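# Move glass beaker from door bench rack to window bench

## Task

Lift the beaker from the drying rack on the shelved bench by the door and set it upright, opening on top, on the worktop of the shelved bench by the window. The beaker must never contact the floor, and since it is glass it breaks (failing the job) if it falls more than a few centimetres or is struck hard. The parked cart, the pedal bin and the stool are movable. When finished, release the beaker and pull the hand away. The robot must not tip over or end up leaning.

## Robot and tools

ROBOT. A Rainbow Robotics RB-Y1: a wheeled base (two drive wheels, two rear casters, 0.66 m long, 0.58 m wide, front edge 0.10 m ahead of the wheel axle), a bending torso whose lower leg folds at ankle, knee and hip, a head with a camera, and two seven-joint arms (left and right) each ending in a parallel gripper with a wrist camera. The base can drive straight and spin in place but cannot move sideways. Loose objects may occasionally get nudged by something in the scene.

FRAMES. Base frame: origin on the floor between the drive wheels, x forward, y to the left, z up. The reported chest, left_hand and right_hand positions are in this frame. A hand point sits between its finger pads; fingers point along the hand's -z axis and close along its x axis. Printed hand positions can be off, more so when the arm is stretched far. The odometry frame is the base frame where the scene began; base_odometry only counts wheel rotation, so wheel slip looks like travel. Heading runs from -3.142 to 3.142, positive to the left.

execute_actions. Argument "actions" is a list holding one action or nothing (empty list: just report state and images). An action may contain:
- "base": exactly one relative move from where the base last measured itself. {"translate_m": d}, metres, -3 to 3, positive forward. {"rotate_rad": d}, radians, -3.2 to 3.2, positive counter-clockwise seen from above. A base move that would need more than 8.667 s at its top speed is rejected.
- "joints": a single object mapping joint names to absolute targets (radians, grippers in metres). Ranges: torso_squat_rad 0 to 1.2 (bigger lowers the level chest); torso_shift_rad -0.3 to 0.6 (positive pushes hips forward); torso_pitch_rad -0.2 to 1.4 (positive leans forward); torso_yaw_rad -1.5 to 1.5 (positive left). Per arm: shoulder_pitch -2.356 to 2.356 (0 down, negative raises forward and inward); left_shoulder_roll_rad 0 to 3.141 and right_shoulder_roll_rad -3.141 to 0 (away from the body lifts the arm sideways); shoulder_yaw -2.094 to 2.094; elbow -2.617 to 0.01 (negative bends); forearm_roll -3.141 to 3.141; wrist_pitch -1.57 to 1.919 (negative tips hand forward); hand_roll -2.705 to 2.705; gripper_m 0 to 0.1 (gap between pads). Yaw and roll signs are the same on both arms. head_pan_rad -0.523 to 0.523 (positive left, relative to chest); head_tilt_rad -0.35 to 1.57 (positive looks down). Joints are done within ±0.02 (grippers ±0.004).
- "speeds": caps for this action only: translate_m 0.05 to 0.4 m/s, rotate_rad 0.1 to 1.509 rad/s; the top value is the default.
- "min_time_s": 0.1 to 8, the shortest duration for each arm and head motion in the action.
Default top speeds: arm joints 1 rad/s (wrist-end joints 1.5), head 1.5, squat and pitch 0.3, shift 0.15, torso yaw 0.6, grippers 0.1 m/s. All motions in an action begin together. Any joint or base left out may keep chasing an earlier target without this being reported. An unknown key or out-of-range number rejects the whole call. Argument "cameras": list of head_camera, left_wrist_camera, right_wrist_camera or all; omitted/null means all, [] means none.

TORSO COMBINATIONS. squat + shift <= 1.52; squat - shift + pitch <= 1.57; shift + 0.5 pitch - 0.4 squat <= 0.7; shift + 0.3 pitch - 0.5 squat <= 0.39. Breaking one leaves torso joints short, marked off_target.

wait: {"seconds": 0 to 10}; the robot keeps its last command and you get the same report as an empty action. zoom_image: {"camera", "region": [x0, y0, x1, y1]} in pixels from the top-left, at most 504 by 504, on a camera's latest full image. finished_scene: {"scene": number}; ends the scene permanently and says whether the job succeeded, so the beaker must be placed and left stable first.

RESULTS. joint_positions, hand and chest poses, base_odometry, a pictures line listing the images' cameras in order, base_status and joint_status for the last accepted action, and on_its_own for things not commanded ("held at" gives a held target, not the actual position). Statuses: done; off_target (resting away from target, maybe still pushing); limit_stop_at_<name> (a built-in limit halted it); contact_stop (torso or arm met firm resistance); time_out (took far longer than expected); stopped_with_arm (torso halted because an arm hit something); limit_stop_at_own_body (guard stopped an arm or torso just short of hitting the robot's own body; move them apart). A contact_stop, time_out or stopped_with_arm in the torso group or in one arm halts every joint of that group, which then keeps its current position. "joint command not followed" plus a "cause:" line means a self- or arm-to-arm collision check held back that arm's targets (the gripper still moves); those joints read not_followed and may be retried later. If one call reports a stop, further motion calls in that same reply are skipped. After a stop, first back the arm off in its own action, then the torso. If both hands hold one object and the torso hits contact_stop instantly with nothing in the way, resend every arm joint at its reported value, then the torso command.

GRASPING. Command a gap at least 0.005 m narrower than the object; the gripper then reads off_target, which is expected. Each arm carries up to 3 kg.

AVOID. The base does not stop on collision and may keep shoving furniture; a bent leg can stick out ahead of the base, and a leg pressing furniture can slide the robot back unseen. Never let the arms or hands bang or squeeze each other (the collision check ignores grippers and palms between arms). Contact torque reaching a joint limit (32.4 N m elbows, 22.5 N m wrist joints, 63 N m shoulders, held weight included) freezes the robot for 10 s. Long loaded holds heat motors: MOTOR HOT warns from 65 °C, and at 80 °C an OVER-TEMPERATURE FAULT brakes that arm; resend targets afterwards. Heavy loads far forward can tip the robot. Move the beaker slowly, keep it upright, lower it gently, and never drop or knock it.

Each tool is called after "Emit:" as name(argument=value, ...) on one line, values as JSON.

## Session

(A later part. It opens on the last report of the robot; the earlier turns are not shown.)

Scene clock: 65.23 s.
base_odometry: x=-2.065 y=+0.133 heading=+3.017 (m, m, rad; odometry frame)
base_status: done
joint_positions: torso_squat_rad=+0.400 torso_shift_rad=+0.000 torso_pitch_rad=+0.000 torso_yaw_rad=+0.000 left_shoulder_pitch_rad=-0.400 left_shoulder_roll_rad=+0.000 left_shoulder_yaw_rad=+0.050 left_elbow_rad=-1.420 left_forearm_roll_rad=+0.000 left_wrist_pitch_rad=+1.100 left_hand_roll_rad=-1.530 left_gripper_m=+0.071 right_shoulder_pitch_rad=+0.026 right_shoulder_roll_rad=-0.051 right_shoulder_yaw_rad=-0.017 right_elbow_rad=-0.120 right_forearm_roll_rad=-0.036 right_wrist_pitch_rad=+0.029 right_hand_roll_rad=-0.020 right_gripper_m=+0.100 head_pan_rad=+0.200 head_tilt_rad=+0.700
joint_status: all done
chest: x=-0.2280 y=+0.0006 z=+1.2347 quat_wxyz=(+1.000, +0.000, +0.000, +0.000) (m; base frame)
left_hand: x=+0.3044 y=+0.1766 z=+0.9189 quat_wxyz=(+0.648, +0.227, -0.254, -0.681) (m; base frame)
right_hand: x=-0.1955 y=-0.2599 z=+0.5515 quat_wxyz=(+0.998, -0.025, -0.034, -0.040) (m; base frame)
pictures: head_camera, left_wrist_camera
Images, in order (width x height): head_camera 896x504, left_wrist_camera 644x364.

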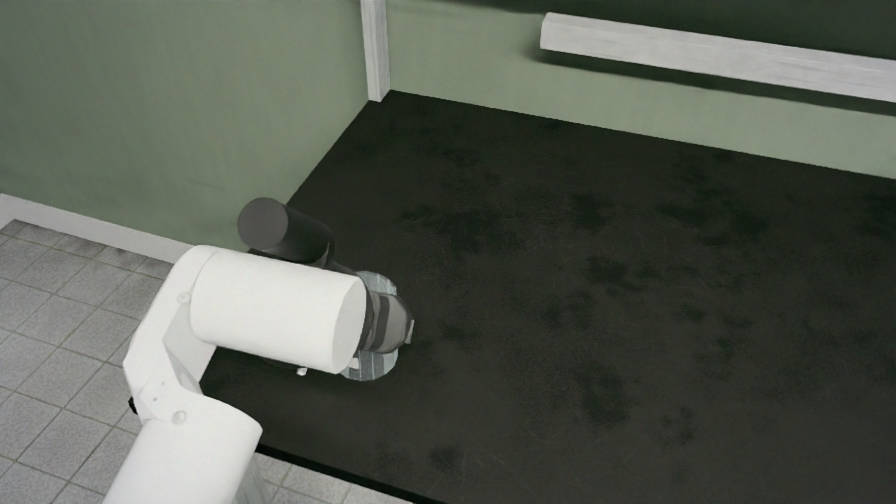

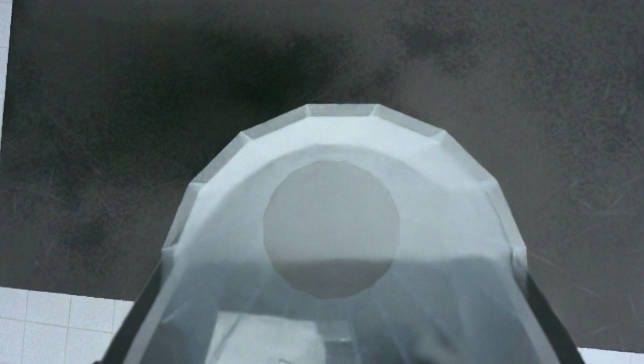

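Emit:
execute_actions(actions=[{"joints":{"torso_squat_rad":0.527,"head_tilt_rad":0.85,"head_pan_rad":0.35}}], cameras=["head_camera","left_wrist_camera"])

Scene clock: 67.33 s.
base_odometry: x=-2.065 y=+0.133 heading=+3.017 (m, m, rad; odometry frame)
base_status: not commanded
joint_positions: torso_squat_rad=+0.527 torso_shift_rad=+0.000 torso_pitch_rad=+0.000 torso_yaw_rad=+0.000 left_shoulder_pitch_rad=-0.400 left_shoulder_roll_rad=+0.000 left_shoulder_yaw_rad=+0.050 left_elbow_rad=-1.420 left_forearm_roll_rad=+0.000 left_wrist_pitch_rad=+1.100 left_hand_roll_rad=-1.530 left_gripper_m=+0.071 right_shoulder_pitch_rad=+0.026 right_shoulder_roll_rad=-0.051 right_shoulder_yaw_rad=-0.017 right_elbow_rad=-0.120 right_forearm_roll_rad=-0.036 right_wrist_pitch_rad=+0.029 right_hand_roll_rad=-0.020 right_gripper_m=+0.100 head_pan_rad=+0.350 head_tilt_rad=+0.850
joint_status: all done
chest: x=-0.2281 y=+0.0006 z=+1.1950 quat_wxyz=(+1.000, +0.000, +0.000, +0.000) (m; base frame)
left_hand: x=+0.3044 y=+0.1766 z=+0.8792 quat_wxyz=(+0.648, +0.227, -0.254, -0.681) (m; base frame)
right_hand: x=-0.1955 y=-0.2599 z=+0.5117 quat_wxyz=(+0.998, -0.025, -0.034, -0.040) (m; base frame)
pictures: head_camera, left_wrist_camera
Images, in order (width x height): head_camera 896x504, left_wrist_camera 644x364.

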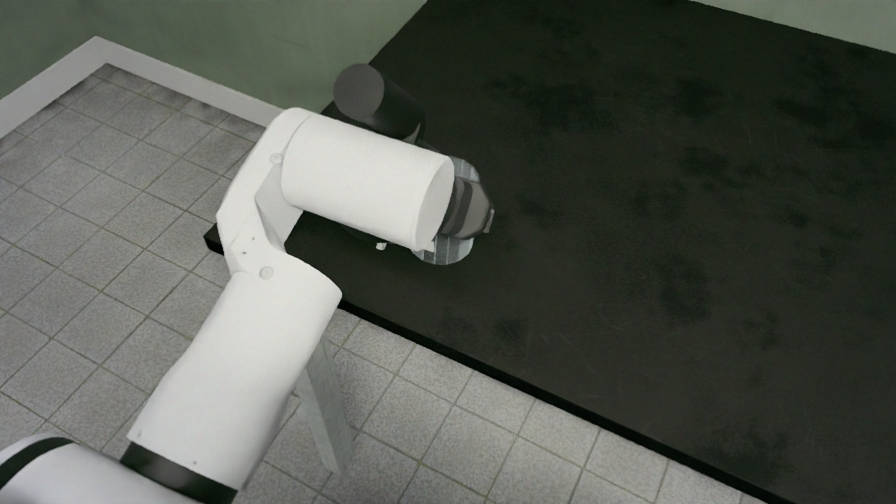

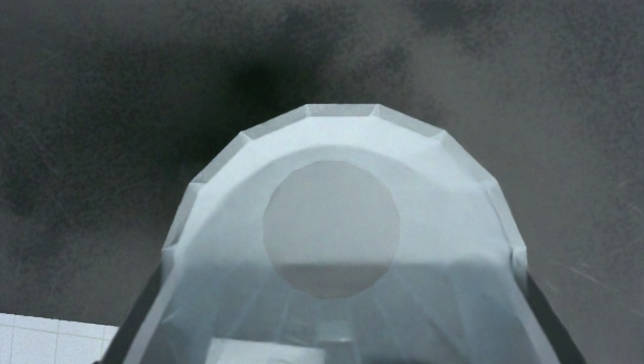

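Emit:
execute_actions(actions=[{"joints":{"torso_squat_rad":0.594}}], cameras=["left_wrist_camera"])

Emit:
execute_actions(actions=[{"joints":{"torso_squat_rad":0.615}}], cameras=["head_camera","left_wrist_camera"])

Scene clock: 69.10 s.
base_odometry: x=-2.065 y=+0.133 heading=+3.017 (m, m, rad; odometry frame)
base_status: not commanded
joint_positions: torso_squat_rad=+0.594 torso_shift_rad=+0.000 torso_pitch_rad=+0.000 torso_yaw_rad=+0.000 left_shoulder_pitch_rad=-0.400 left_shoulder_roll_rad=+0.000 left_shoulder_yaw_rad=+0.050 left_elbow_rad=-1.420 left_forearm_roll_rad=+0.000 left_wrist_pitch_rad=+1.100 left_hand_roll_rad=-1.530 left_gripper_m=+0.071 right_shoulder_pitch_rad=+0.026 right_shoulder_roll_rad=-0.051 right_shoulder_yaw_rad=-0.017 right_elbow_rad=-0.120 right_forearm_roll_rad=-0.036 right_wrist_pitch_rad=+0.029 right_hand_roll_rad=-0.020 right_gripper_m=+0.100 head_pan_rad=+0.350 head_tilt_rad=+0.850
joint_status: all done
chest: x=-0.2281 y=+0.0006 z=+1.1700 quat_wxyz=(+1.000, +0.000, +0.000, +0.000) (m; base frame)
left_hand: x=+0.3043 y=+0.1765 z=+0.8543 quat_wxyz=(+0.648, +0.227, -0.254, -0.681) (m; base frame)
right_hand: x=-0.1955 y=-0.2600 z=+0.4868 quat_wxyz=(+0.998, -0.025, -0.034, -0.040) (m; base frame)
pictures: left_wrist_camera
Images, in order (width x height): left_wrist_camera 644x364.

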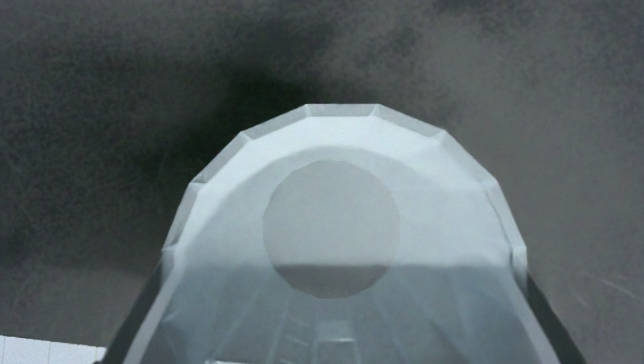

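Scene clock: 69.77 s.
base_odometry: x=-2.065 y=+0.133 heading=+3.017 (m, m, rad; odometry frame)
base_status: not commanded
joint_positions: torso_squat_rad=+0.615 torso_shift_rad=+0.000 torso_pitch_rad=+0.000 torso_yaw_rad=+0.000 left_shoulder_pitch_rad=-0.400 left_shoulder_roll_rad=+0.000 left_shoulder_yaw_rad=+0.050 left_elbow_rad=-1.420 left_forearm_roll_rad=+0.000 left_wrist_pitch_rad=+1.100 left_hand_roll_rad=-1.530 left_gripper_m=+0.071 right_shoulder_pitch_rad=+0.026 right_shoulder_roll_rad=-0.051 right_shoulder_yaw_rad=-0.017 right_elbow_rad=-0.120 right_forearm_roll_rad=-0.036 right_wrist_pitch_rad=+0.029 right_hand_roll_rad=-0.020 right_gripper_m=+0.100 head_pan_rad=+0.350 head_tilt_rad=+0.850
joint_status: all done
chest: x=-0.2281 y=+0.0006 z=+1.1617 quat_wxyz=(+1.000, +0.000, +0.000, +0.000) (m; base frame)
left_hand: x=+0.3043 y=+0.1765 z=+0.8459 quat_wxyz=(+0.648, +0.227, -0.254, -0.681) (m; base frame)
right_hand: x=-0.1955 y=-0.2600 z=+0.4785 quat_wxyz=(+0.998, -0.025, -0.034, -0.040) (m; base frame)
pictures: head_camera, left_wrist_camera
Images, in order (width x height): head_camera 896x504, left_wrist_camera 644x364.

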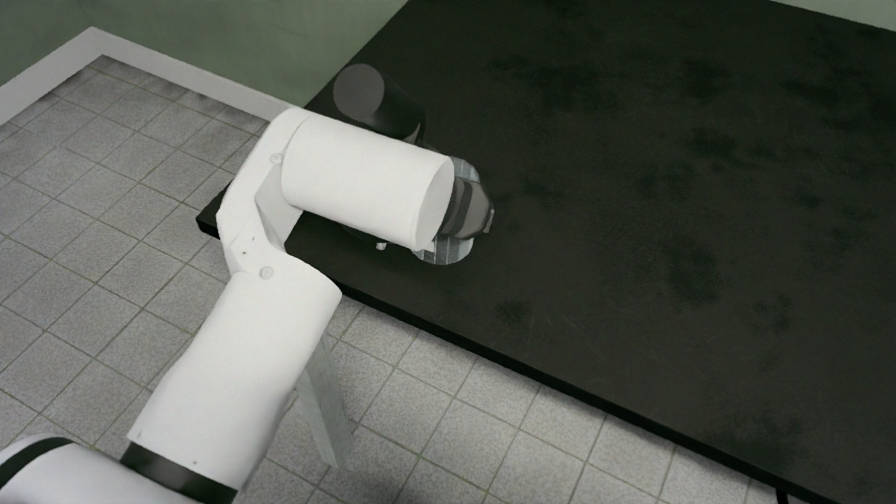

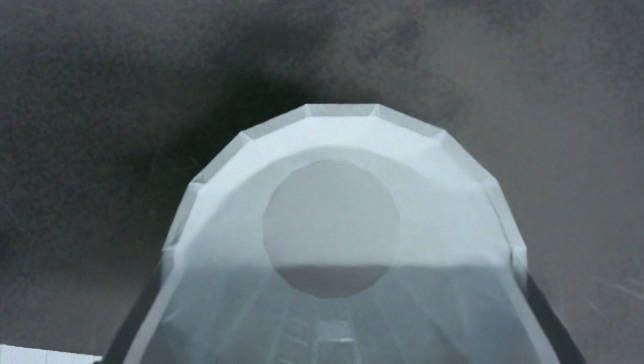

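Emit:
execute_actions(actions=[{"joints":{"torso_squat_rad":0.635}}], cameras=["left_wrist_camera"])

Scene clock: 70.97 s.
base_odometry: x=-2.065 y=+0.133 heading=+3.017 (m, m, rad; odometry frame)
base_status: not commanded
joint_positions: torso_squat_rad=+0.635 torso_shift_rad=+0.000 torso_pitch_rad=+0.000 torso_yaw_rad=+0.000 left_shoulder_pitch_rad=-0.400 left_shoulder_roll_rad=+0.000 left_shoulder_yaw_rad=+0.050 left_elbow_rad=-1.420 left_forearm_roll_rad=+0.000 left_wrist_pitch_rad=+1.100 left_hand_roll_rad=-1.530 left_gripper_m=+0.071 right_shoulder_pitch_rad=+0.026 right_shoulder_roll_rad=-0.051 right_shoulder_yaw_rad=-0.017 right_elbow_rad=-0.120 right_forearm_roll_rad=-0.036 right_wrist_pitch_rad=+0.029 right_hand_roll_rad=-0.020 right_gripper_m=+0.100 head_pan_rad=+0.350 head_tilt_rad=+0.850
joint_status: all done
chest: x=-0.2281 y=+0.0006 z=+1.1535 quat_wxyz=(+1.000, +0.000, +0.000, +0.000) (m; base frame)
left_hand: x=+0.3043 y=+0.1765 z=+0.8377 quat_wxyz=(+0.648, +0.227, -0.254, -0.681) (m; base frame)
right_hand: x=-0.1955 y=-0.2600 z=+0.4703 quat_wxyz=(+0.998, -0.025, -0.034, -0.040) (m; base frame)
pictures: left_wrist_camera
Images, in order (width x height): left_wrist_camera 644x364.

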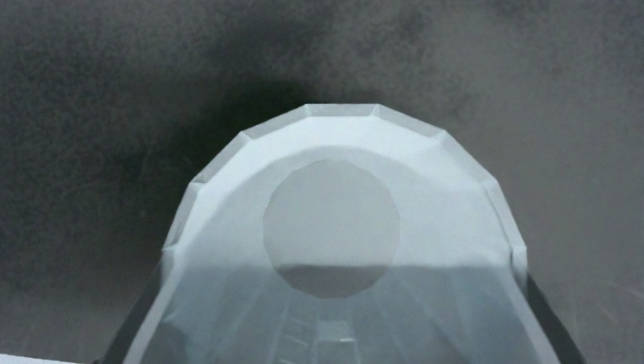

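Emit:
execute_actions(actions=[{"joints":{"torso_squat_rad":0.652}}], cameras=["left_wrist_camera"])

Scene clock: 72.03 s.
base_odometry: x=-2.065 y=+0.133 heading=+3.017 (m, m, rad; odometry frame)
base_status: not commanded
joint_positions: torso_squat_rad=+0.652 torso_shift_rad=+0.000 torso_pitch_rad=+0.000 torso_yaw_rad=+0.000 left_shoulder_pitch_rad=-0.400 left_shoulder_roll_rad=+0.000 left_shoulder_yaw_rad=+0.050 left_elbow_rad=-1.420 left_forearm_roll_rad=+0.000 left_wrist_pitch_rad=+1.100 left_hand_roll_rad=-1.530 left_gripper_m=+0.071 right_shoulder_pitch_rad=+0.026 right_shoulder_roll_rad=-0.051 right_shoulder_yaw_rad=-0.017 right_elbow_rad=-0.120 right_forearm_roll_rad=-0.036 right_wrist_pitch_rad=+0.029 right_hand_roll_rad=-0.020 right_gripper_m=+0.100 head_pan_rad=+0.350 head_tilt_rad=+0.850
joint_status: all done
chest: x=-0.2281 y=+0.0006 z=+1.1463 quat_wxyz=(+1.000, +0.000, +0.000, +0.000) (m; base frame)
left_hand: x=+0.3043 y=+0.1765 z=+0.8306 quat_wxyz=(+0.648, +0.227, -0.254, -0.681) (m; base frame)
right_hand: x=-0.1955 y=-0.2600 z=+0.4631 quat_wxyz=(+0.998, -0.025, -0.034, -0.040) (m; base frame)
pictures: left_wrist_camera
Images, in order (width x height): left_wrist_camera 644x364.

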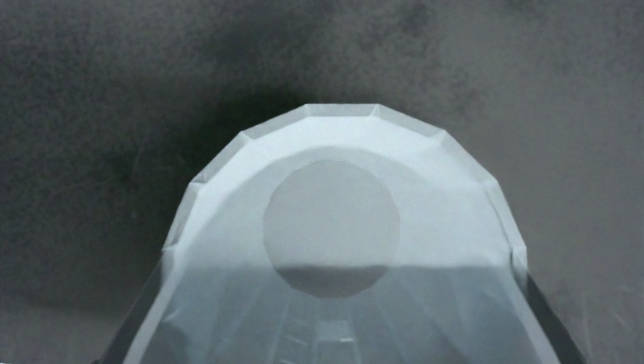

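Emit:
execute_actions(actions=[{"joints":{"torso_squat_rad":0.668}}], cameras=["left_wrist_camera"])

Scene clock: 73.23 s.
base_odometry: x=-2.065 y=+0.133 heading=+3.017 (m, m, rad; odometry frame)
base_status: not commanded
joint_positions: torso_squat_rad=+0.668 torso_shift_rad=+0.000 torso_pitch_rad=-0.001 torso_yaw_rad=+0.000 left_shoulder_pitch_rad=-0.401 left_shoulder_roll_rad=+0.000 left_shoulder_yaw_rad=+0.050 left_elbow_rad=-1.421 left_forearm_roll_rad=+0.000 left_wrist_pitch_rad=+1.100 left_hand_roll_rad=-1.530 left_gripper_m=+0.070 right_shoulder_pitch_rad=+0.026 right_shoulder_roll_rad=-0.051 right_shoulder_yaw_rad=-0.017 right_elbow_rad=-0.120 right_forearm_roll_rad=-0.036 right_wrist_pitch_rad=+0.029 right_hand_roll_rad=-0.020 right_gripper_m=+0.100 head_pan_rad=+0.350 head_tilt_rad=+0.850
joint_status: all done
chest: x=-0.2284 y=+0.0006 z=+1.1395 quat_wxyz=(+1.000, +0.000, +0.000, +0.000) (m; base frame)
left_hand: x=+0.3050 y=+0.1763 z=+0.8251 quat_wxyz=(+0.648, +0.228, -0.255, -0.681) (m; base frame)
right_hand: x=-0.1954 y=-0.2600 z=+0.4563 quat_wxyz=(+0.998, -0.025, -0.034, -0.040) (m; base frame)
pictures: left_wrist_camera
Images, in order (width x height): left_wrist_camera 644x364.

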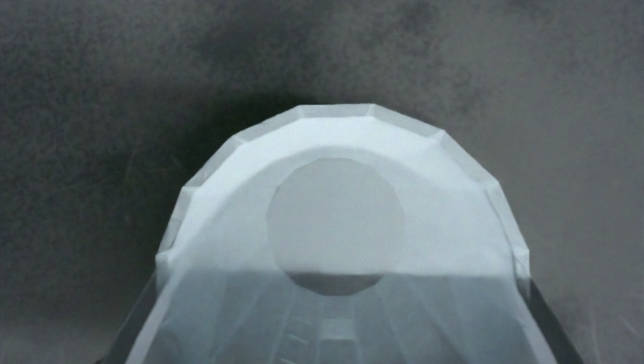

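Emit:
execute_actions(actions=[{"joints":{"left_gripper_m":0.1}}], cameras=[])

Emit:
execute_actions(actions=[{"base":{"translate_m":-0.2}}], cameras=[])

Emit:
execute_actions(actions=[{"joints":{"torso_squat_rad":0.88,"left_elbow_rad":-1.0,"left_wrist_pitch_rad":-0.26,"head_tilt_rad":0.6,"head_pan_rad":0.25},"min_time_s":1.2}], cameras=["head_camera","left_wrist_camera"])

Scene clock: 75.90 s.
base_odometry: x=-2.065 y=+0.133 heading=+3.017 (m, m, rad; odometry frame)
base_status: not commanded
joint_positions: torso_squat_rad=+0.668 torso_shift_rad=+0.000 torso_pitch_rad=+0.000 torso_yaw_rad=+0.000 left_shoulder_pitch_rad=-0.400 left_shoulder_roll_rad=+0.000 left_shoulder_yaw_rad=+0.050 left_elbow_rad=-1.420 left_forearm_roll_rad=+0.000 left_wrist_pitch_rad=+1.100 left_hand_roll_rad=-1.530 left_gripper_m=+0.099 right_shoulder_pitch_rad=+0.026 right_shoulder_roll_rad=-0.051 right_shoulder_yaw_rad=-0.017 right_elbow_rad=-0.120 right_forearm_roll_rad=-0.036 right_wrist_pitch_rad=+0.029 right_hand_roll_rad=-0.020 right_gripper_m=+0.100 head_pan_rad=+0.350 head_tilt_rad=+0.850
joint_status: all done
chest: x=-0.2282 y=+0.0006 z=+1.1395 quat_wxyz=(+1.000, +0.000, +0.000, +0.000) (m; base frame)
left_hand: x=+0.3045 y=+0.1765 z=+0.8241 quat_wxyz=(+0.648, +0.228, -0.254, -0.681) (m; base frame)
right_hand: x=-0.1954 y=-0.2600 z=+0.4562 quat_wxyz=(+0.998, -0.025, -0.034, -0.040) (m; base frame)
pictures: none
No camera images: the call's "cameras" was empty. Leave "cameras" out to get every camera's image.

Scene clock: 77.93 s.
base_odometry: x=-1.867 y=+0.108 heading=+3.016 (m, m, rad; odometry frame)
base_status: done
joint_positions: torso_squat_rad=+0.668 torso_shift_rad=+0.000 torso_pitch_rad=+0.000 torso_yaw_rad=+0.000 left_shoulder_pitch_rad=-0.400 left_shoulder_roll_rad=+0.000 left_shoulder_yaw_rad=+0.050 left_elbow_rad=-1.420 left_forearm_roll_rad=+0.000 left_wrist_pitch_rad=+1.100 left_hand_roll_rad=-1.530 left_gripper_m=+0.099 right_shoulder_pitch_rad=+0.026 right_shoulder_roll_rad=-0.051 right_shoulder_yaw_rad=-0.017 right_elbow_rad=-0.120 right_forearm_roll_rad=-0.036 right_wrist_pitch_rad=+0.029 right_hand_roll_rad=-0.020 right_gripper_m=+0.100 head_pan_rad=+0.350 head_tilt_rad=+0.850
joint_status: not commanded
chest: x=-0.2281 y=+0.0005 z=+1.1395 quat_wxyz=(+1.000, +0.000, +0.000, +0.000) (m; base frame)
left_hand: x=+0.3044 y=+0.1765 z=+0.8239 quat_wxyz=(+0.648, +0.227, -0.254, -0.681) (m; base frame)
right_hand: x=-0.1955 y=-0.2600 z=+0.4562 quat_wxyz=(+0.998, -0.025, -0.034, -0.040) (m; base frame)
pictures: none
No camera images: the call's "cameras" was empty. Leave "cameras" out to get every camera's image.

Scene clock: 79.43 s.
base_odometry: x=-1.867 y=+0.108 heading=+3.016 (m, m, rad; odometry frame)
base_status: not commanded
joint_positions: torso_squat_rad=+0.880 torso_shift_rad=+0.000 torso_pitch_rad=+0.000 torso_yaw_rad=+0.000 left_shoulder_pitch_rad=-0.400 left_shoulder_roll_rad=+0.000 left_shoulder_yaw_rad=+0.050 left_elbow_rad=-1.000 left_forearm_roll_rad=+0.000 left_wrist_pitch_rad=-0.260 left_hand_roll_rad=-1.530 left_gripper_m=+0.099 right_shoulder_pitch_rad=+0.026 right_shoulder_roll_rad=-0.051 right_shoulder_yaw_rad=-0.017 right_elbow_rad=-0.120 right_forearm_roll_rad=-0.036 right_wrist_pitch_rad=+0.029 right_hand_roll_rad=-0.020 right_gripper_m=+0.100 head_pan_rad=+0.250 head_tilt_rad=+0.600
joint_status: all done
chest: x=-0.2281 y=+0.0005 z=+1.0359 quat_wxyz=(+1.000, +0.000, +0.000, +0.000) (m; base frame)
left_hand: x=+0.3751 y=+0.1698 z=+0.8053 quat_wxyz=(+0.471, +0.483, -0.546, -0.496) (m; base frame)
right_hand: x=-0.1955 y=-0.2600 z=+0.3527 quat_wxyz=(+0.998, -0.025, -0.034, -0.040) (m; base frame)
pictures: head_camera, left_wrist_camera
Images, in order (width x height): head_camera 896x504, left_wrist_camera 644x364.

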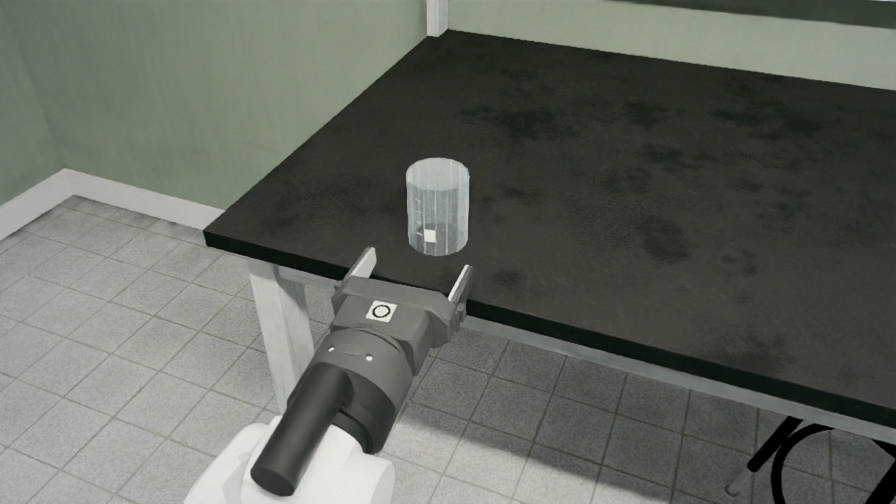

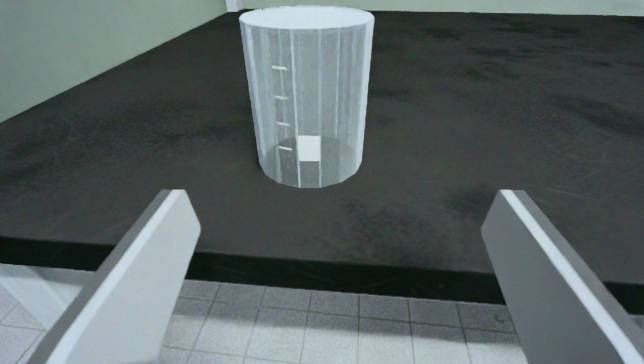

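Emit:
execute_actions(actions=[{"base":{"translate_m":0.105},"speeds":{"translate_m":0.1},"joints":{"left_shoulder_yaw_rad":0.07,"torso_squat_rad":0.89}}], cameras=["head_camera","left_wrist_camera"])

Scene clock: 82.27 s.
base_odometry: x=-1.971 y=+0.121 heading=+3.015 (m, m, rad; odometry frame)
base_status: done
joint_positions: torso_squat_rad=+0.890 torso_shift_rad=+0.000 torso_pitch_rad=+0.000 torso_yaw_rad=+0.000 left_shoulder_pitch_rad=-0.400 left_shoulder_roll_rad=+0.000 left_shoulder_yaw_rad=+0.070 left_elbow_rad=-1.000 left_forearm_roll_rad=+0.000 left_wrist_pitch_rad=-0.260 left_hand_roll_rad=-1.530 left_gripper_m=+0.100 right_shoulder_pitch_rad=+0.026 right_shoulder_roll_rad=-0.051 right_shoulder_yaw_rad=-0.017 right_elbow_rad=-0.120 right_forearm_roll_rad=-0.036 right_wrist_pitch_rad=+0.029 right_hand_roll_rad=-0.020 right_gripper_m=+0.100 head_pan_rad=+0.250 head_tilt_rad=+0.600
joint_status: all done
chest: x=-0.2281 y=+0.0005 z=+1.0305 quat_wxyz=(+1.000, +0.000, +0.000, +0.000) (m; base frame)
left_hand: x=+0.3758 y=+0.1787 z=+0.7999 quat_wxyz=(+0.477, +0.487, -0.544, -0.490) (m; base frame)
right_hand: x=-0.1955 y=-0.2600 z=+0.3473 quat_wxyz=(+0.998, -0.025, -0.034, -0.040) (m; base frame)
pictures: head_camera, left_wrist_camera
Images, in order (width x height): head_camera 896x504, left_wrist_camera 644x364.

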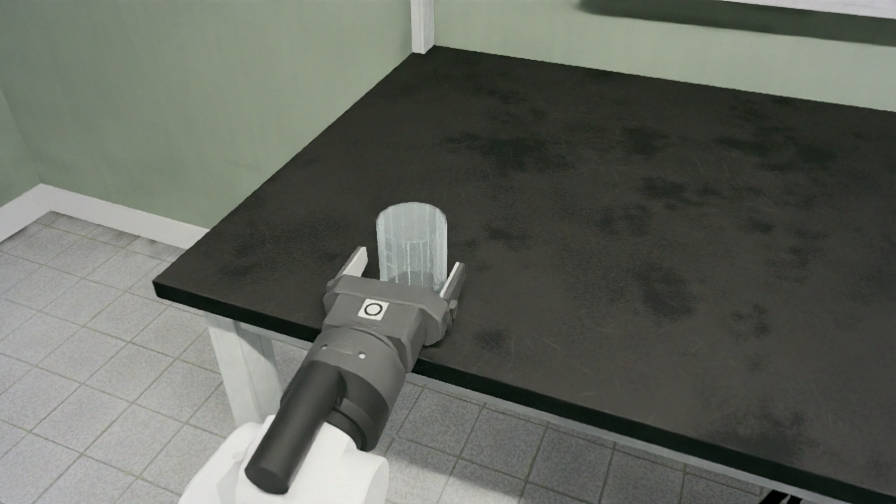

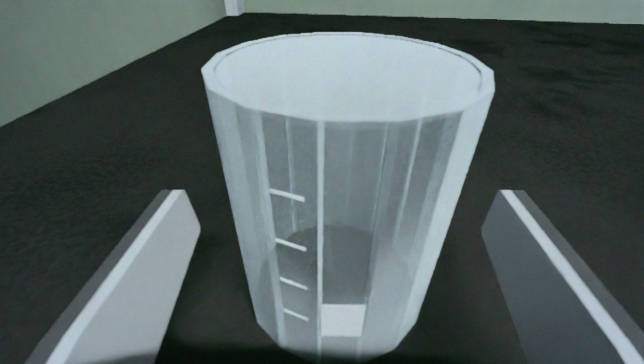

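Emit:
execute_actions(actions=[{"base":{"translate_m":0.027},"speeds":{"translate_m":0.05}}], cameras=[])

Emit:
execute_actions(actions=[{"joints":{"left_gripper_m":0.058}}], cameras=["left_wrist_camera"])

Emit:
execute_actions(actions=[{"joints":{"torso_squat_rad":0.77}}], cameras=["head_camera","left_wrist_camera"])

Scene clock: 84.43 s.
base_odometry: x=-1.998 y=+0.125 heading=+3.014 (m, m, rad; odometry frame)
base_status: done
joint_positions: torso_squat_rad=+0.890 torso_shift_rad=+0.000 torso_pitch_rad=+0.000 torso_yaw_rad=+0.000 left_shoulder_pitch_rad=-0.400 left_shoulder_roll_rad=+0.000 left_shoulder_yaw_rad=+0.070 left_elbow_rad=-1.000 left_forearm_roll_rad=+0.000 left_wrist_pitch_rad=-0.260 left_hand_roll_rad=-1.530 left_gripper_m=+0.100 right_shoulder_pitch_rad=+0.026 right_shoulder_roll_rad=-0.051 right_shoulder_yaw_rad=-0.017 right_elbow_rad=-0.120 right_forearm_roll_rad=-0.036 right_wrist_pitch_rad=+0.029 right_hand_roll_rad=-0.020 right_gripper_m=+0.100 head_pan_rad=+0.250 head_tilt_rad=+0.600
joint_status: not commanded
chest: x=-0.2281 y=+0.0005 z=+1.0305 quat_wxyz=(+1.000, +0.000, +0.000, +0.000) (m; base frame)
left_hand: x=+0.3758 y=+0.1787 z=+0.7999 quat_wxyz=(+0.477, +0.487, -0.544, -0.490) (m; base frame)
right_hand: x=-0.1955 y=-0.2600 z=+0.3473 quat_wxyz=(+0.998, -0.025, -0.034, -0.040) (m; base frame)
pictures: none
No camera images: the call's "cameras" was empty. Leave "cameras" out to get every camera's image.

Scene clock: 85.33 s.
base_odometry: x=-1.998 y=+0.125 heading=+3.014 (m, m, rad; odometry frame)
base_status: not commanded
joint_positions: torso_squat_rad=+0.890 torso_shift_rad=+0.000 torso_pitch_rad=+0.000 torso_yaw_rad=+0.000 left_shoulder_pitch_rad=-0.400 left_shoulder_roll_rad=+0.000 left_shoulder_yaw_rad=+0.070 left_elbow_rad=-1.000 left_forearm_roll_rad=+0.000 left_wrist_pitch_rad=-0.260 left_hand_roll_rad=-1.530 left_gripper_m=+0.070 right_shoulder_pitch_rad=+0.026 right_shoulder_roll_rad=-0.051 right_shoulder_yaw_rad=-0.017 right_elbow_rad=-0.120 right_forearm_roll_rad=-0.036 right_wrist_pitch_rad=+0.029 right_hand_roll_rad=-0.020 right_gripper_m=+0.100 head_pan_rad=+0.250 head_tilt_rad=+0.600
joint_status: left_gripper_m off_target (ended at +0.070, target +0.058)
chest: x=-0.2281 y=+0.0005 z=+1.0305 quat_wxyz=(+1.000, +0.000, +0.000, +0.000) (m; base frame)
left_hand: x=+0.3758 y=+0.1787 z=+0.7999 quat_wxyz=(+0.477, +0.487, -0.544, -0.490) (m; base frame)
right_hand: x=-0.1955 y=-0.2600 z=+0.3473 quat_wxyz=(+0.998, -0.025, -0.034, -0.040) (m; base frame)
pictures: left_wrist_camera
Images, in order (width x height): left_wrist_camera 644x364.

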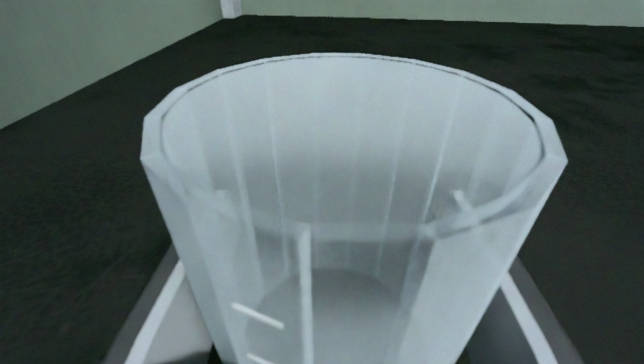

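Scene clock: 86.50 s.
base_odometry: x=-1.998 y=+0.125 heading=+3.014 (m, m, rad; odometry frame)
base_status: not commanded
joint_positions: torso_squat_rad=+0.770 torso_shift_rad=+0.000 torso_pitch_rad=+0.000 torso_yaw_rad=+0.000 left_shoulder_pitch_rad=-0.400 left_shoulder_roll_rad=+0.000 left_shoulder_yaw_rad=+0.070 left_elbow_rad=-1.000 left_forearm_roll_rad=+0.000 left_wrist_pitch_rad=-0.260 left_hand_roll_rad=-1.530 left_gripper_m=+0.070 right_shoulder_pitch_rad=+0.026 right_shoulder_roll_rad=-0.051 right_shoulder_yaw_rad=-0.017 right_elbow_rad=-0.120 right_forearm_roll_rad=-0.036 right_wrist_pitch_rad=+0.029 right_hand_roll_rad=-0.020 right_gripper_m=+0.100 head_pan_rad=+0.250 head_tilt_rad=+0.600
joint_status: all done
chest: x=-0.2280 y=+0.0005 z=+1.0925 quat_wxyz=(+1.000, +0.000, +0.000, +0.000) (m; base frame)
left_hand: x=+0.3758 y=+0.1787 z=+0.8617 quat_wxyz=(+0.477, +0.487, -0.544, -0.490) (m; base frame)
right_hand: x=-0.1955 y=-0.2600 z=+0.4092 quat_wxyz=(+0.998, -0.025, -0.034, -0.040) (m; base frame)
pictures: head_camera, left_wrist_camera
Images, in order (width x height): head_camera 896x504, left_wrist_camera 644x364.

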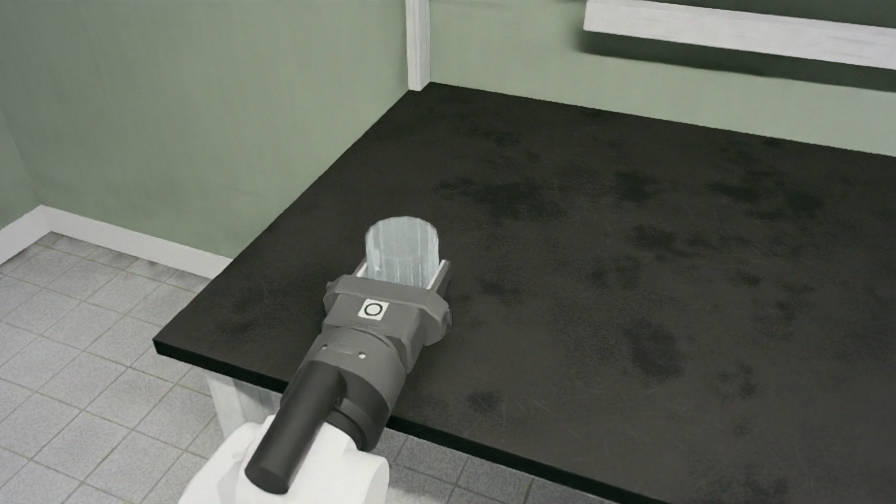

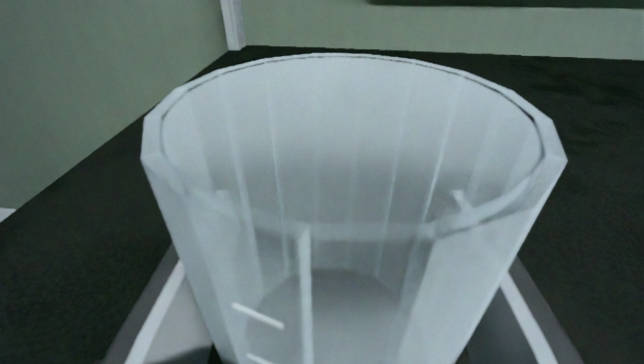

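Emit:
execute_actions(actions=[{"joints":{"left_hand_roll_rad":1.61}}], cameras=[])

Emit:
execute_actions(actions=[{"joints":{"torso_squat_rad":0.87}}], cameras=["head_camera","left_wrist_camera"])

Scene clock: 90.20 s.
base_odometry: x=-1.998 y=+0.125 heading=+3.014 (m, m, rad; odometry frame)
base_status: not commanded
joint_positions: torso_squat_rad=+0.770 torso_shift_rad=+0.000 torso_pitch_rad=+0.000 torso_yaw_rad=+0.000 left_shoulder_pitch_rad=-0.400 left_shoulder_roll_rad=+0.000 left_shoulder_yaw_rad=+0.070 left_elbow_rad=-1.000 left_forearm_roll_rad=+0.000 left_wrist_pitch_rad=-0.260 left_hand_roll_rad=+1.610 left_gripper_m=+0.070 right_shoulder_pitch_rad=+0.026 right_shoulder_roll_rad=-0.051 right_shoulder_yaw_rad=-0.017 right_elbow_rad=-0.120 right_forearm_roll_rad=-0.036 right_wrist_pitch_rad=+0.029 right_hand_roll_rad=-0.020 right_gripper_m=+0.100 head_pan_rad=+0.250 head_tilt_rad=+0.600
joint_status: all done
chest: x=-0.2280 y=+0.0005 z=+1.0925 quat_wxyz=(+1.000, +0.000, +0.000, +0.000) (m; base frame)
left_hand: x=+0.3758 y=+0.1787 z=+0.8617 quat_wxyz=(+0.490, -0.543, -0.487, +0.477) (m; base frame)
right_hand: x=-0.1955 y=-0.2600 z=+0.4092 quat_wxyz=(+0.998, -0.025, -0.034, -0.040) (m; base frame)
pictures: none
No camera images: the call's "cameras" was empty. Leave "cameras" out to get every camera's image.

Scene clock: 91.30 s.
base_odometry: x=-1.998 y=+0.125 heading=+3.014 (m, m, rad; odometry frame)
base_status: not commanded
joint_positions: torso_squat_rad=+0.870 torso_shift_rad=+0.000 torso_pitch_rad=+0.000 torso_yaw_rad=+0.000 left_shoulder_pitch_rad=-0.400 left_shoulder_roll_rad=+0.000 left_shoulder_yaw_rad=+0.070 left_elbow_rad=-1.000 left_forearm_roll_rad=+0.000 left_wrist_pitch_rad=-0.260 left_hand_roll_rad=+1.610 left_gripper_m=+0.070 right_shoulder_pitch_rad=+0.026 right_shoulder_roll_rad=-0.051 right_shoulder_yaw_rad=-0.017 right_elbow_rad=-0.120 right_forearm_roll_rad=-0.036 right_wrist_pitch_rad=+0.029 right_hand_roll_rad=-0.020 right_gripper_m=+0.100 head_pan_rad=+0.250 head_tilt_rad=+0.600
joint_status: all done
chest: x=-0.2282 y=+0.0005 z=+1.0413 quat_wxyz=(+1.000, +0.000, +0.000, +0.000) (m; base frame)
left_hand: x=+0.3759 y=+0.1786 z=+0.8113 quat_wxyz=(+0.490, -0.544, -0.487, +0.476) (m; base frame)
right_hand: x=-0.1954 y=-0.2600 z=+0.3581 quat_wxyz=(+0.998, -0.025, -0.034, -0.040) (m; base frame)
pictures: head_camera, left_wrist_camera
Images, in order (width x height): head_camera 896x504, left_wrist_camera 644x364.

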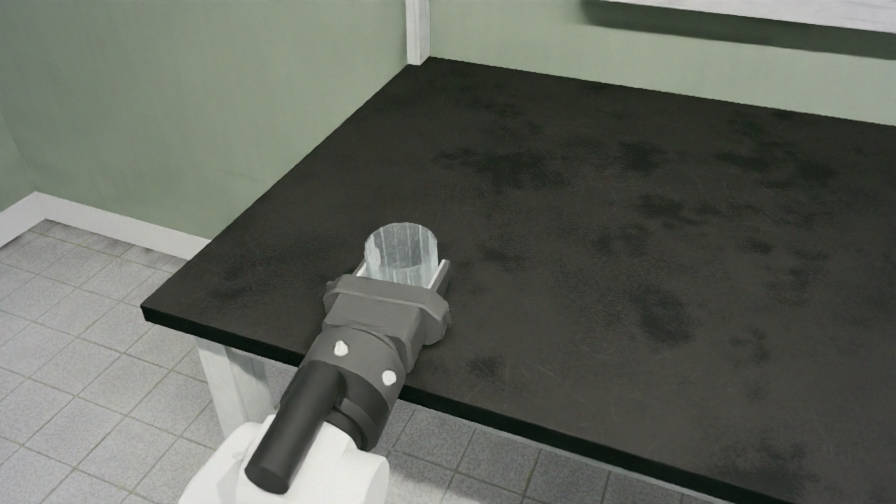

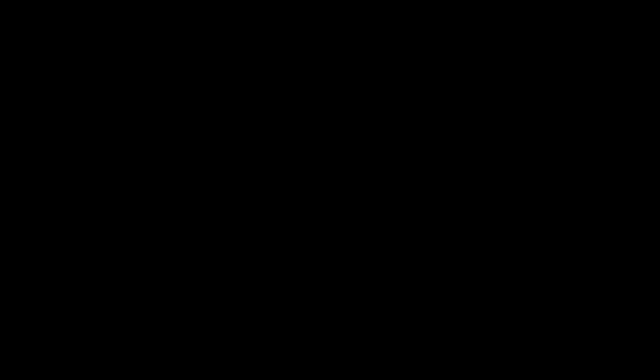

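Emit:
execute_actions(actions=[{"base":{"translate_m":0.05},"speeds":{"translate_m":0.06},"joints":{"torso_squat_rad":0.858}}], cameras=[])

Emit:
execute_actions(actions=[{"joints":{"torso_squat_rad":0.869}}], cameras=[])

Emit:
execute_actions(actions=[{"joints":{"left_gripper_m":0.1}}], cameras=[])

Emit:
execute_actions(actions=[{"base":{"translate_m":-0.4}}], cameras=["head_camera"])

Scene clock: 93.97 s.
base_odometry: x=-2.047 y=+0.131 heading=+3.013 (m, m, rad; odometry frame)
base_status: done
joint_positions: torso_squat_rad=+0.858 torso_shift_rad=+0.000 torso_pitch_rad=+0.000 torso_yaw_rad=+0.000 left_shoulder_pitch_rad=-0.400 left_shoulder_roll_rad=+0.000 left_shoulder_yaw_rad=+0.070 left_elbow_rad=-1.000 left_forearm_roll_rad=+0.000 left_wrist_pitch_rad=-0.260 left_hand_roll_rad=+1.610 left_gripper_m=+0.070 right_shoulder_pitch_rad=+0.026 right_shoulder_roll_rad=-0.051 right_shoulder_yaw_rad=-0.017 right_elbow_rad=-0.120 right_forearm_roll_rad=-0.036 right_wrist_pitch_rad=+0.029 right_hand_roll_rad=-0.020 right_gripper_m=+0.100 head_pan_rad=+0.250 head_tilt_rad=+0.600
joint_status: all done
chest: x=-0.2280 y=+0.0005 z=+1.0477 quat_wxyz=(+1.000, +0.000, +0.000, +0.000) (m; base frame)
left_hand: x=+0.3758 y=+0.1787 z=+0.8170 quat_wxyz=(+0.490, -0.543, -0.487, +0.477) (m; base frame)
right_hand: x=-0.1955 y=-0.2600 z=+0.3645 quat_wxyz=(+0.998, -0.025, -0.034, -0.040) (m; base frame)
pictures: none
No camera images: the call's "cameras" was empty. Leave "cameras" out to get every camera's image.

Scene clock: 94.53 s.
base_odometry: x=-2.047 y=+0.131 heading=+3.013 (m, m, rad; odometry frame)
base_status: not commanded
joint_positions: torso_squat_rad=+0.869 torso_shift_rad=-0.001 torso_pitch_rad=-0.001 torso_yaw_rad=+0.000 left_shoulder_pitch_rad=-0.403 left_shoulder_roll_rad=+0.000 left_shoulder_yaw_rad=+0.070 left_elbow_rad=-1.002 left_forearm_roll_rad=+0.000 left_wrist_pitch_rad=-0.261 left_hand_roll_rad=+1.610 left_gripper_m=+0.070 right_shoulder_pitch_rad=+0.026 right_shoulder_roll_rad=-0.051 right_shoulder_yaw_rad=-0.017 right_elbow_rad=-0.120 right_forearm_roll_rad=-0.036 right_wrist_pitch_rad=+0.029 right_hand_roll_rad=-0.020 right_gripper_m=+0.100 head_pan_rad=+0.250 head_tilt_rad=+0.600
joint_status: all done
chest: x=-0.2286 y=+0.0004 z=+1.0418 quat_wxyz=(+1.000, +0.000, -0.001, +0.000) (m; base frame)
left_hand: x=+0.3765 y=+0.1783 z=+0.8149 quat_wxyz=(+0.489, -0.545, -0.489, +0.474) (m; base frame)
right_hand: x=-0.1953 y=-0.2600 z=+0.3586 quat_wxyz=(+0.998, -0.025, -0.034, -0.040) (m; base frame)
pictures: none
No camera images: the call's "cameras" was empty. Leave "cameras" out to get every camera's image.

Scene clock: 95.43 s.
base_odometry: x=-2.047 y=+0.131 heading=+3.013 (m, m, rad; odometry frame)
base_status: not commanded
joint_positions: torso_squat_rad=+0.869 torso_shift_rad=-0.001 torso_pitch_rad=-0.001 torso_yaw_rad=+0.000 left_shoulder_pitch_rad=-0.403 left_shoulder_roll_rad=+0.000 left_shoulder_yaw_rad=+0.070 left_elbow_rad=-1.002 left_forearm_roll_rad=+0.000 left_wrist_pitch_rad=-0.261 left_hand_roll_rad=+1.610 left_gripper_m=+0.099 right_shoulder_pitch_rad=+0.026 right_shoulder_roll_rad=-0.051 right_shoulder_yaw_rad=-0.017 right_elbow_rad=-0.120 right_forearm_roll_rad=-0.036 right_wrist_pitch_rad=+0.029 right_hand_roll_rad=-0.020 right_gripper_m=+0.100 head_pan_rad=+0.250 head_tilt_rad=+0.600
joint_status: all done
chest: x=-0.2286 y=+0.0004 z=+1.0418 quat_wxyz=(+1.000, +0.000, -0.001, +0.000) (m; base frame)
left_hand: x=+0.3765 y=+0.1783 z=+0.8149 quat_wxyz=(+0.489, -0.545, -0.489, +0.474) (m; base frame)
right_hand: x=-0.1953 y=-0.2600 z=+0.3586 quat_wxyz=(+0.998, -0.025, -0.034, -0.040) (m; base frame)
pictures: none
No camera images: the call's "cameras" was empty. Leave "cameras" out to get every camera's image.

Scene clock: 98.17 s.
base_odometry: x=-1.651 y=+0.080 heading=+3.011 (m, m, rad; odometry frame)
base_status: done
joint_positions: torso_squat_rad=+0.869 torso_shift_rad=+0.000 torso_pitch_rad=+0.000 torso_yaw_rad=+0.000 left_shoulder_pitch_rad=-0.400 left_shoulder_roll_rad=+0.000 left_shoulder_yaw_rad=+0.070 left_elbow_rad=-1.000 left_forearm_roll_rad=+0.000 left_wrist_pitch_rad=-0.260 left_hand_roll_rad=+1.610 left_gripper_m=+0.099 right_shoulder_pitch_rad=+0.026 right_shoulder_roll_rad=-0.051 right_shoulder_yaw_rad=-0.017 right_elbow_rad=-0.120 right_forearm_roll_rad=-0.036 right_wrist_pitch_rad=+0.029 right_hand_roll_rad=-0.020 right_gripper_m=+0.100 head_pan_rad=+0.250 head_tilt_rad=+0.600
joint_status: not commanded
chest: x=-0.2281 y=+0.0005 z=+1.0418 quat_wxyz=(+1.000, +0.000, +0.000, +0.000) (m; base frame)
left_hand: x=+0.3758 y=+0.1789 z=+0.8113 quat_wxyz=(+0.490, -0.543, -0.487, +0.477) (m; base frame)
right_hand: x=-0.1955 y=-0.2600 z=+0.3586 quat_wxyz=(+0.998, -0.025, -0.034, -0.040) (m; base frame)
pictures: head_camera
Images, in order (width x height): head_camera 896x504.

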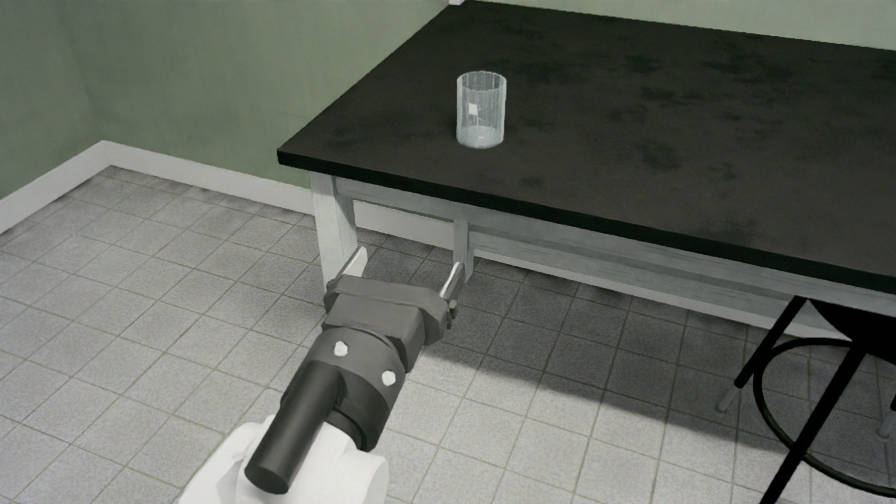

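Emit:
finished_scene(scene=1)

The scene is finished: the task was done.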